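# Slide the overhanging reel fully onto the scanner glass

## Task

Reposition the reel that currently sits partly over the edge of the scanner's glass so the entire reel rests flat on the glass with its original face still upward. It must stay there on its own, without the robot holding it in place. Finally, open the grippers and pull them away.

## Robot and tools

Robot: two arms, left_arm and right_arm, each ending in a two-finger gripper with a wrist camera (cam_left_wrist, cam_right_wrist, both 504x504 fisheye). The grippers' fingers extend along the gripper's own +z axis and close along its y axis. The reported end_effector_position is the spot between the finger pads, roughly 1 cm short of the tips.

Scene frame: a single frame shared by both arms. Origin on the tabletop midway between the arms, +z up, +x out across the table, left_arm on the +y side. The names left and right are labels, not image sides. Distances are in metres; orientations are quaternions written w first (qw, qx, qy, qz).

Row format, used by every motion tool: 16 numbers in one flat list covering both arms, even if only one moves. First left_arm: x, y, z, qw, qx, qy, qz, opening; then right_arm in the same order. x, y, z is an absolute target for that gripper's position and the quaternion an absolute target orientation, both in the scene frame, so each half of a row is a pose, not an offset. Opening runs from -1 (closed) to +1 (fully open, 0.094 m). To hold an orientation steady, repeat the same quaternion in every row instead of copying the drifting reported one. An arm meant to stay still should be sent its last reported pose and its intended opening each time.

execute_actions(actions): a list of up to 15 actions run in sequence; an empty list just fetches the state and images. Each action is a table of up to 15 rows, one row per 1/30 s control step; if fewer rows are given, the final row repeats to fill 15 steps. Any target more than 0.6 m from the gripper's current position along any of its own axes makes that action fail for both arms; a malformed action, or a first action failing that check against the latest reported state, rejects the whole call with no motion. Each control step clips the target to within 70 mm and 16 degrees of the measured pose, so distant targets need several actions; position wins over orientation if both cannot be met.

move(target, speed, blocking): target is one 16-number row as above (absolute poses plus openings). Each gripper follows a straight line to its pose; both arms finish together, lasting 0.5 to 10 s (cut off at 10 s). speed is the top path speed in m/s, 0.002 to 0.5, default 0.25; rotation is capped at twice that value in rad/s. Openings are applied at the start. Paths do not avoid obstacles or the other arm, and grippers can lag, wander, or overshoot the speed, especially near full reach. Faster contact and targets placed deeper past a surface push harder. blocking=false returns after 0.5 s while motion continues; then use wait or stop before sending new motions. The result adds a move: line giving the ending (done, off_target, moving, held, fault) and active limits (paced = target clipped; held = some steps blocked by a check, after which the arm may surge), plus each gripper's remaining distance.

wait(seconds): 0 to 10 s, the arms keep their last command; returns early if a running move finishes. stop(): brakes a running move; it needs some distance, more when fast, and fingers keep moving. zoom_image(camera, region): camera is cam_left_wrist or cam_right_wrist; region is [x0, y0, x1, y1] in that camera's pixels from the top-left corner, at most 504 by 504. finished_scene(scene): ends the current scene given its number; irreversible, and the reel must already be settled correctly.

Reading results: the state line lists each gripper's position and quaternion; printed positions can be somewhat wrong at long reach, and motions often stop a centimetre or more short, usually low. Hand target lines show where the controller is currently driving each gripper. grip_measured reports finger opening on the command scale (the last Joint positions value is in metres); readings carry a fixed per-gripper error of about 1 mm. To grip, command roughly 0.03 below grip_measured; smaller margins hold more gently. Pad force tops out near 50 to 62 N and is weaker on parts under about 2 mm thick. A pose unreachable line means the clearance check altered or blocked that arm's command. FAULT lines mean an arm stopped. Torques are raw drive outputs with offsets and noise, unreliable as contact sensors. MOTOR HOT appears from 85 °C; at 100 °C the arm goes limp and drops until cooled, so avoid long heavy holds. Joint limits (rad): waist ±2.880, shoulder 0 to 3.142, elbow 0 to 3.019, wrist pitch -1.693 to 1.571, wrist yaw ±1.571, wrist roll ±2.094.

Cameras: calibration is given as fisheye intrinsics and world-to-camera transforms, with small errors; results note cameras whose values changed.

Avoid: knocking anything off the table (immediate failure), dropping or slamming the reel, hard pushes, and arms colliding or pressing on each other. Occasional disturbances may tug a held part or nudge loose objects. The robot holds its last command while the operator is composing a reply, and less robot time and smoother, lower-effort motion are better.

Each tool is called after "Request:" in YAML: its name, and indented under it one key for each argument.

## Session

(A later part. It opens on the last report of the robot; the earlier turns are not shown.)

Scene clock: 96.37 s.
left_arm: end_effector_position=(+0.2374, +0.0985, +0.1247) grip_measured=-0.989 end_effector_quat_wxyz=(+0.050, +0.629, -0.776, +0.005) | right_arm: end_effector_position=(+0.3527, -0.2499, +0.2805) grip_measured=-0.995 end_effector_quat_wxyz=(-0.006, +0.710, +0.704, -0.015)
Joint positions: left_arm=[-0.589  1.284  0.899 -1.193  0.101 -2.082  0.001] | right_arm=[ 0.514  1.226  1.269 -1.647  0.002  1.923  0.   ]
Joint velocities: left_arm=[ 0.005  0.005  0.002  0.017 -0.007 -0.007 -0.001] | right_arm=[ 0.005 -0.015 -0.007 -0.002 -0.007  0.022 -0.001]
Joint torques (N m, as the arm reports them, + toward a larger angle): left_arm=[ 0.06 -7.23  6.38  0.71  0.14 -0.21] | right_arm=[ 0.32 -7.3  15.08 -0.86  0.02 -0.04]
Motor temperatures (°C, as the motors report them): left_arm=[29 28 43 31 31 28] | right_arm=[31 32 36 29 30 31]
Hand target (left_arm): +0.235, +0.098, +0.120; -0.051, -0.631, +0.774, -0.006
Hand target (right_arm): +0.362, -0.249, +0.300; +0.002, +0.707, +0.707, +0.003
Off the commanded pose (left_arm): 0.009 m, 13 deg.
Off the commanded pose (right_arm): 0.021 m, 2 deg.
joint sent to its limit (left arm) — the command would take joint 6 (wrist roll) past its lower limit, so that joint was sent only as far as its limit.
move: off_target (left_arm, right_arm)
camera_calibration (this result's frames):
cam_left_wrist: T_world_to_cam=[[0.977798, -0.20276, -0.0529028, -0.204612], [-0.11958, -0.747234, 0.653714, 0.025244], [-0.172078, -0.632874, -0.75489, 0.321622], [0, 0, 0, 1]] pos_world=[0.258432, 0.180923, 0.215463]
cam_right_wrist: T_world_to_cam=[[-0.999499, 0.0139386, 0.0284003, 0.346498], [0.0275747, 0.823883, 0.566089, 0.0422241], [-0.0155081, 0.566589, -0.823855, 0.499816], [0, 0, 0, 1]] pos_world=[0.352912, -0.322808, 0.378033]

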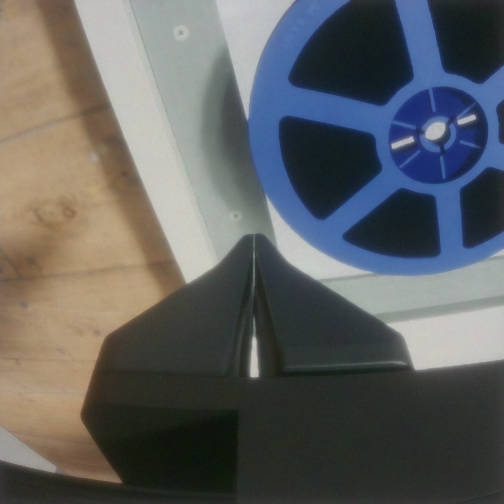

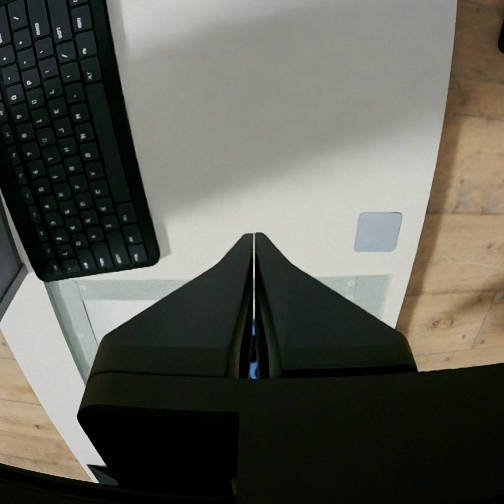

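Request:
execute_actions:
  actions:
    - [[0.215,0.067,0.11,0,0.707,-0.707,0,-1,0.36,-0.25,0.3,0,0.707,0.707,0,-1]]
    - [[0.215,0.067,0.07,0,0.707,-0.707,0,-1,0.36,-0.25,0.3,0,0.707,0.707,0,-1]]
    - [[0.22,0.067,0.05,0,0.707,-0.707,0,-1,0.36,-0.25,0.3,0,0.707,0.707,0,-1]]

Request:
move:
  target: [0.335,0.103,0.05,0,0.707,-0.707,0,-1,0.36,-0.25,0.3,0,0.707,0.707,0,-1]
  speed: 0.05

Request:
move:
  target: [0.3,0.35,0.4,0,0.707,-0.707,0,1,0.36,-0.25,0.3,0,0.707,0.707,0,-1]

Scene clock: 107.90 s.
left_arm: end_effector_position=(+0.2203, +0.0624, +0.0594) grip_measured=-0.989 end_effector_quat_wxyz=(-0.071, -0.592, +0.803, -0.003) | right_arm: end_effector_position=(+0.3507, -0.2506, +0.2806) grip_measured=-0.995 end_effector_quat_wxyz=(-0.008, +0.708, +0.706, -0.019)
Joint positions: left_arm=[-0.68   1.42   0.832 -0.995  0.141 -2.083  0.001] | right_arm=[ 0.514  1.226  1.269 -1.656  0.002  1.919  0.   ]
Joint velocities: left_arm=[-0.005 -0.015  0.012  0.017  0.037  0.007  0.   ] | right_arm=[ 0.024  0.005 -0.007  0.012 -0.037  0.037 -0.   ]
Joint torques (N m, as the arm reports them, + toward a larger angle): left_arm=[ 1.39 -7.54  5.64  0.72  0.02 -0.18] | right_arm=[-0.26 -8.5  14.88 -0.81  0.   -0.07]
Motor temperatures (°C, as the motors report them): left_arm=[29 28 40 31 31 28] | right_arm=[31 32 37 29 30 31]
Hand target (left_arm): +0.221, +0.068, +0.050; -0.070, -0.600, +0.797, +0.003
Hand target (right_arm): +0.359, -0.250, +0.300; +0.000, +0.707, +0.707, +0.000
Off the commanded pose (left_arm): 0.010 m, 19 deg; orientation clipped at the last step of the last action.
Off the commanded pose (right_arm): 0.021 m, 2 deg.
joint sent to its limit (left arm) — the command would take joint 6 (wrist roll) past its lower limit, so that joint was sent only as far as its limit.
camera_calibration (this result's frames):
cam_left_wrist: T_world_to_cam=[[0.953397, -0.291776, -0.0768224, -0.186358], [-0.16512, -0.717665, 0.676529, 0.0457406], [-0.252528, -0.632316, -0.732398, 0.262874], [0, 0, 0, 1]] pos_world=[0.251609, 0.144671, 0.147267]
cam_right_wrist: T_world_to_cam=[[-0.999279, 0.0098398, 0.0366796, 0.341051], [0.0288143, 0.825597, 0.563524, 0.043549], [-0.0247376, 0.564175, -0.825285, 0.5033], [0, 0, 0, 1]] pos_world=[0.352, -0.323259, 0.378315]

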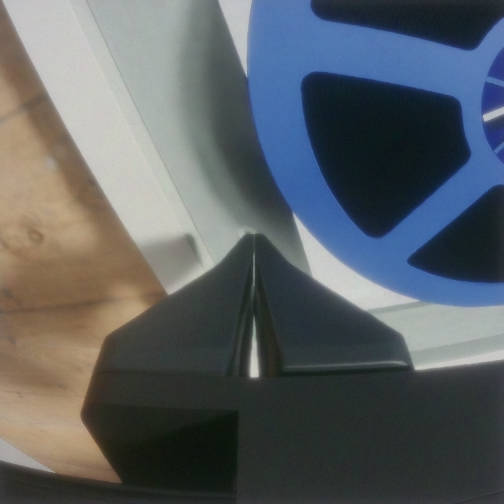

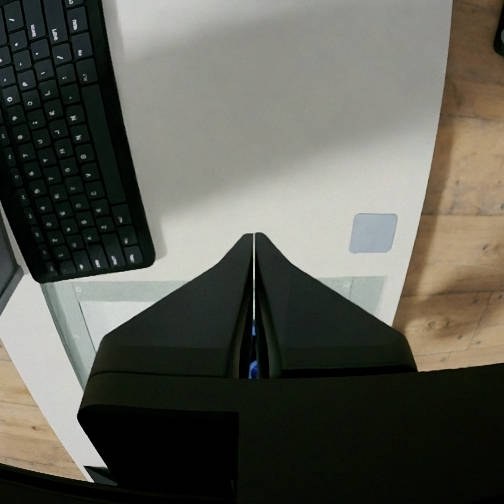

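Scene clock: 111.50 s.
left_arm: end_effector_position=(+0.3150, +0.1096, +0.0520) grip_measured=-0.989 end_effector_quat_wxyz=(+0.019, +0.677, -0.736, -0.005) | right_arm: end_effector_position=(+0.3507, -0.2506, +0.2806) grip_measured=-0.995 end_effector_quat_wxyz=(-0.008, +0.708, +0.706, -0.019)
Joint positions: left_arm=[-0.464  1.529  0.934 -0.995  0.035 -2.084  0.001] | right_arm=[ 0.514  1.226  1.269 -1.656  0.002  1.919  0.   ]
Joint velocities: left_arm=[-0.015 -0.005 -0.012 -0.022 -0.022  0.037  0.   ] | right_arm=[-0.034 -0.005 -0.027  0.002 -0.066  0.007 -0.   ]
Joint torques (N m, as the arm reports them, + toward a larger angle): left_arm=[ 1.71 -7.33  9.21  0.68 -0.37 -0.21] | right_arm=[-0.23 -8.19 14.87 -0.79  0.   -0.06]
Motor temperatures (°C, as the motors report them): left_arm=[29 28 40 31 31 28] | right_arm=[31 32 37 29 30 31]
Hand target (left_arm): +0.334, +0.105, +0.051; +0.013, +0.685, -0.728, +0.001
Hand target (right_arm): +0.359, -0.250, +0.300; +0.000, +0.707, +0.707, +0.000
Off the commanded pose (left_arm): 0.021 m, 5 deg.
Off the commanded pose (right_arm): 0.021 m, 2 deg.
joint sent to its limit (left arm) — the command would take joint 6 (wrist roll) past its lower limit, so that joint was sent only as far as its limit.
move: off_target (left_arm, right_arm)
camera_calibration (this result's frames):
cam_left_wrist: T_world_to_cam=[[0.996606, -0.07625, -0.0310376, -0.303013], [-0.0420234, -0.795381, 0.604652, 0.0737244], [-0.0707914, -0.601295, -0.795885, 0.253854], [0, 0, 0, 1]] pos_world=[0.323053, 0.188175, 0.148056]
cam_right_wrist: T_world_to_cam=[[-0.999279, 0.0098398, 0.0366796, 0.341051], [0.0288143, 0.825597, 0.563524, 0.043549], [-0.0247376, 0.564175, -0.825285, 0.5033], [0, 0, 0, 1]] pos_world=[0.352, -0.323259, 0.378315]

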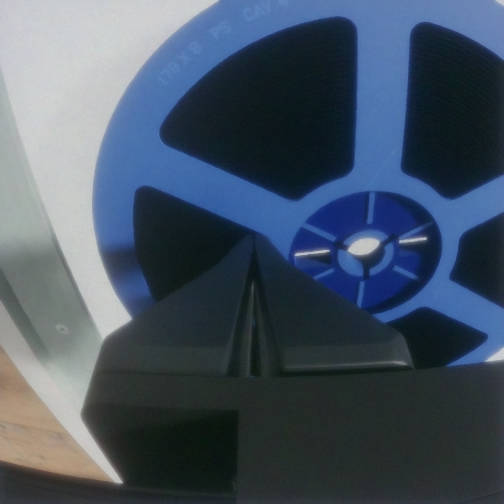

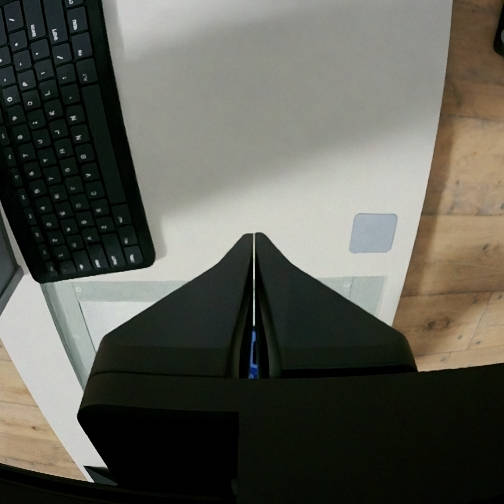

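Scene clock: 113.77 s.
left_arm: end_effector_position=(+0.2912, +0.3506, +0.3861) grip_measured=+1.000 end_effector_quat_wxyz=(-0.096, +0.706, -0.696, +0.085) | right_arm: end_effector_position=(+0.3507, -0.2506, +0.2806) grip_measured=-0.995 end_effector_quat_wxyz=(-0.008, +0.708, +0.706, -0.019)
Joint positions: left_arm=[ 0.199  0.999  1.369 -1.685 -0.001 -1.518  0.094] | right_arm=[ 0.514  1.226  1.269 -1.656  0.002  1.919  0.   ]
Joint velocities: left_arm=[-0.024 -0.005  0.012  0.002 -0.007 -0.007  0.   ] | right_arm=[-0.024 -0.005  0.017 -0.007 -0.037  0.051  0.   ]
Joint torques (N m, as the arm reports them, + toward a larger angle): left_arm=[ 0.9  -2.15 10.79 -0.05 -0.14 -0.08] | right_arm=[-0.08 -8.28 14.82 -0.81 -0.01 -0.07]
Motor temperatures (°C, as the motors report them): left_arm=[29 28 40 31 31 28] | right_arm=[31 32 37 29 30 31]
Hand target (left_arm): +0.294, +0.352, +0.400; -0.102, +0.702, -0.699, +0.088
Hand target (right_arm): +0.359, -0.250, +0.300; +0.000, +0.707, +0.707, +0.000
Off the commanded pose (left_arm): 0.016 m, 15 deg.
Off the commanded pose (right_arm): 0.021 m, 2 deg.
joint sent to its limit (left arm) — the command would take joint 4 (wrist pitch) past its lower limit, so that joint was sent only as far as its limit.
move: off_target (left_arm, right_arm)
camera_calibration (this result's frames):
cam_left_wrist: T_world_to_cam=[[0.966509, 0.0186392, 0.255954, -0.385915], [-0.132158, -0.818793, 0.55867, 0.114557], [0.219986, -0.573786, -0.788908, 0.565964], [0, 0, 0, 1]] pos_world=[0.263625, 0.425734, 0.48127]
cam_right_wrist: T_world_to_cam=[[-0.999279, 0.0098398, 0.0366796, 0.341051], [0.0288143, 0.825597, 0.563524, 0.043549], [-0.0247376, 0.564175, -0.825285, 0.5033], [0, 0, 0, 1]] pos_world=[0.352, -0.323259, 0.378315]

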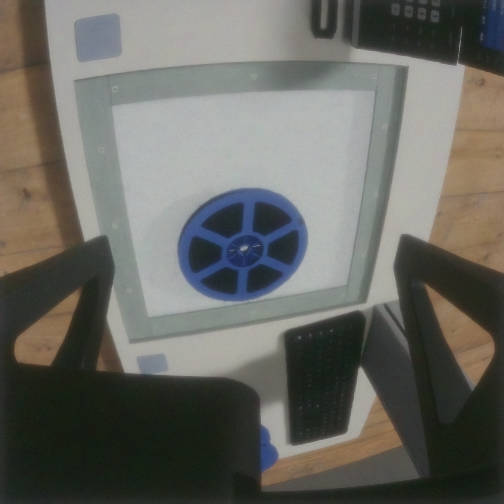

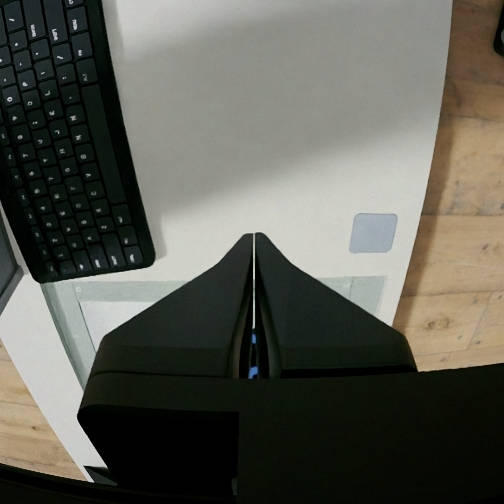

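Fully on the glass.

Request:
finished_scene:
  scene: 2

The scene is finished: the task was done.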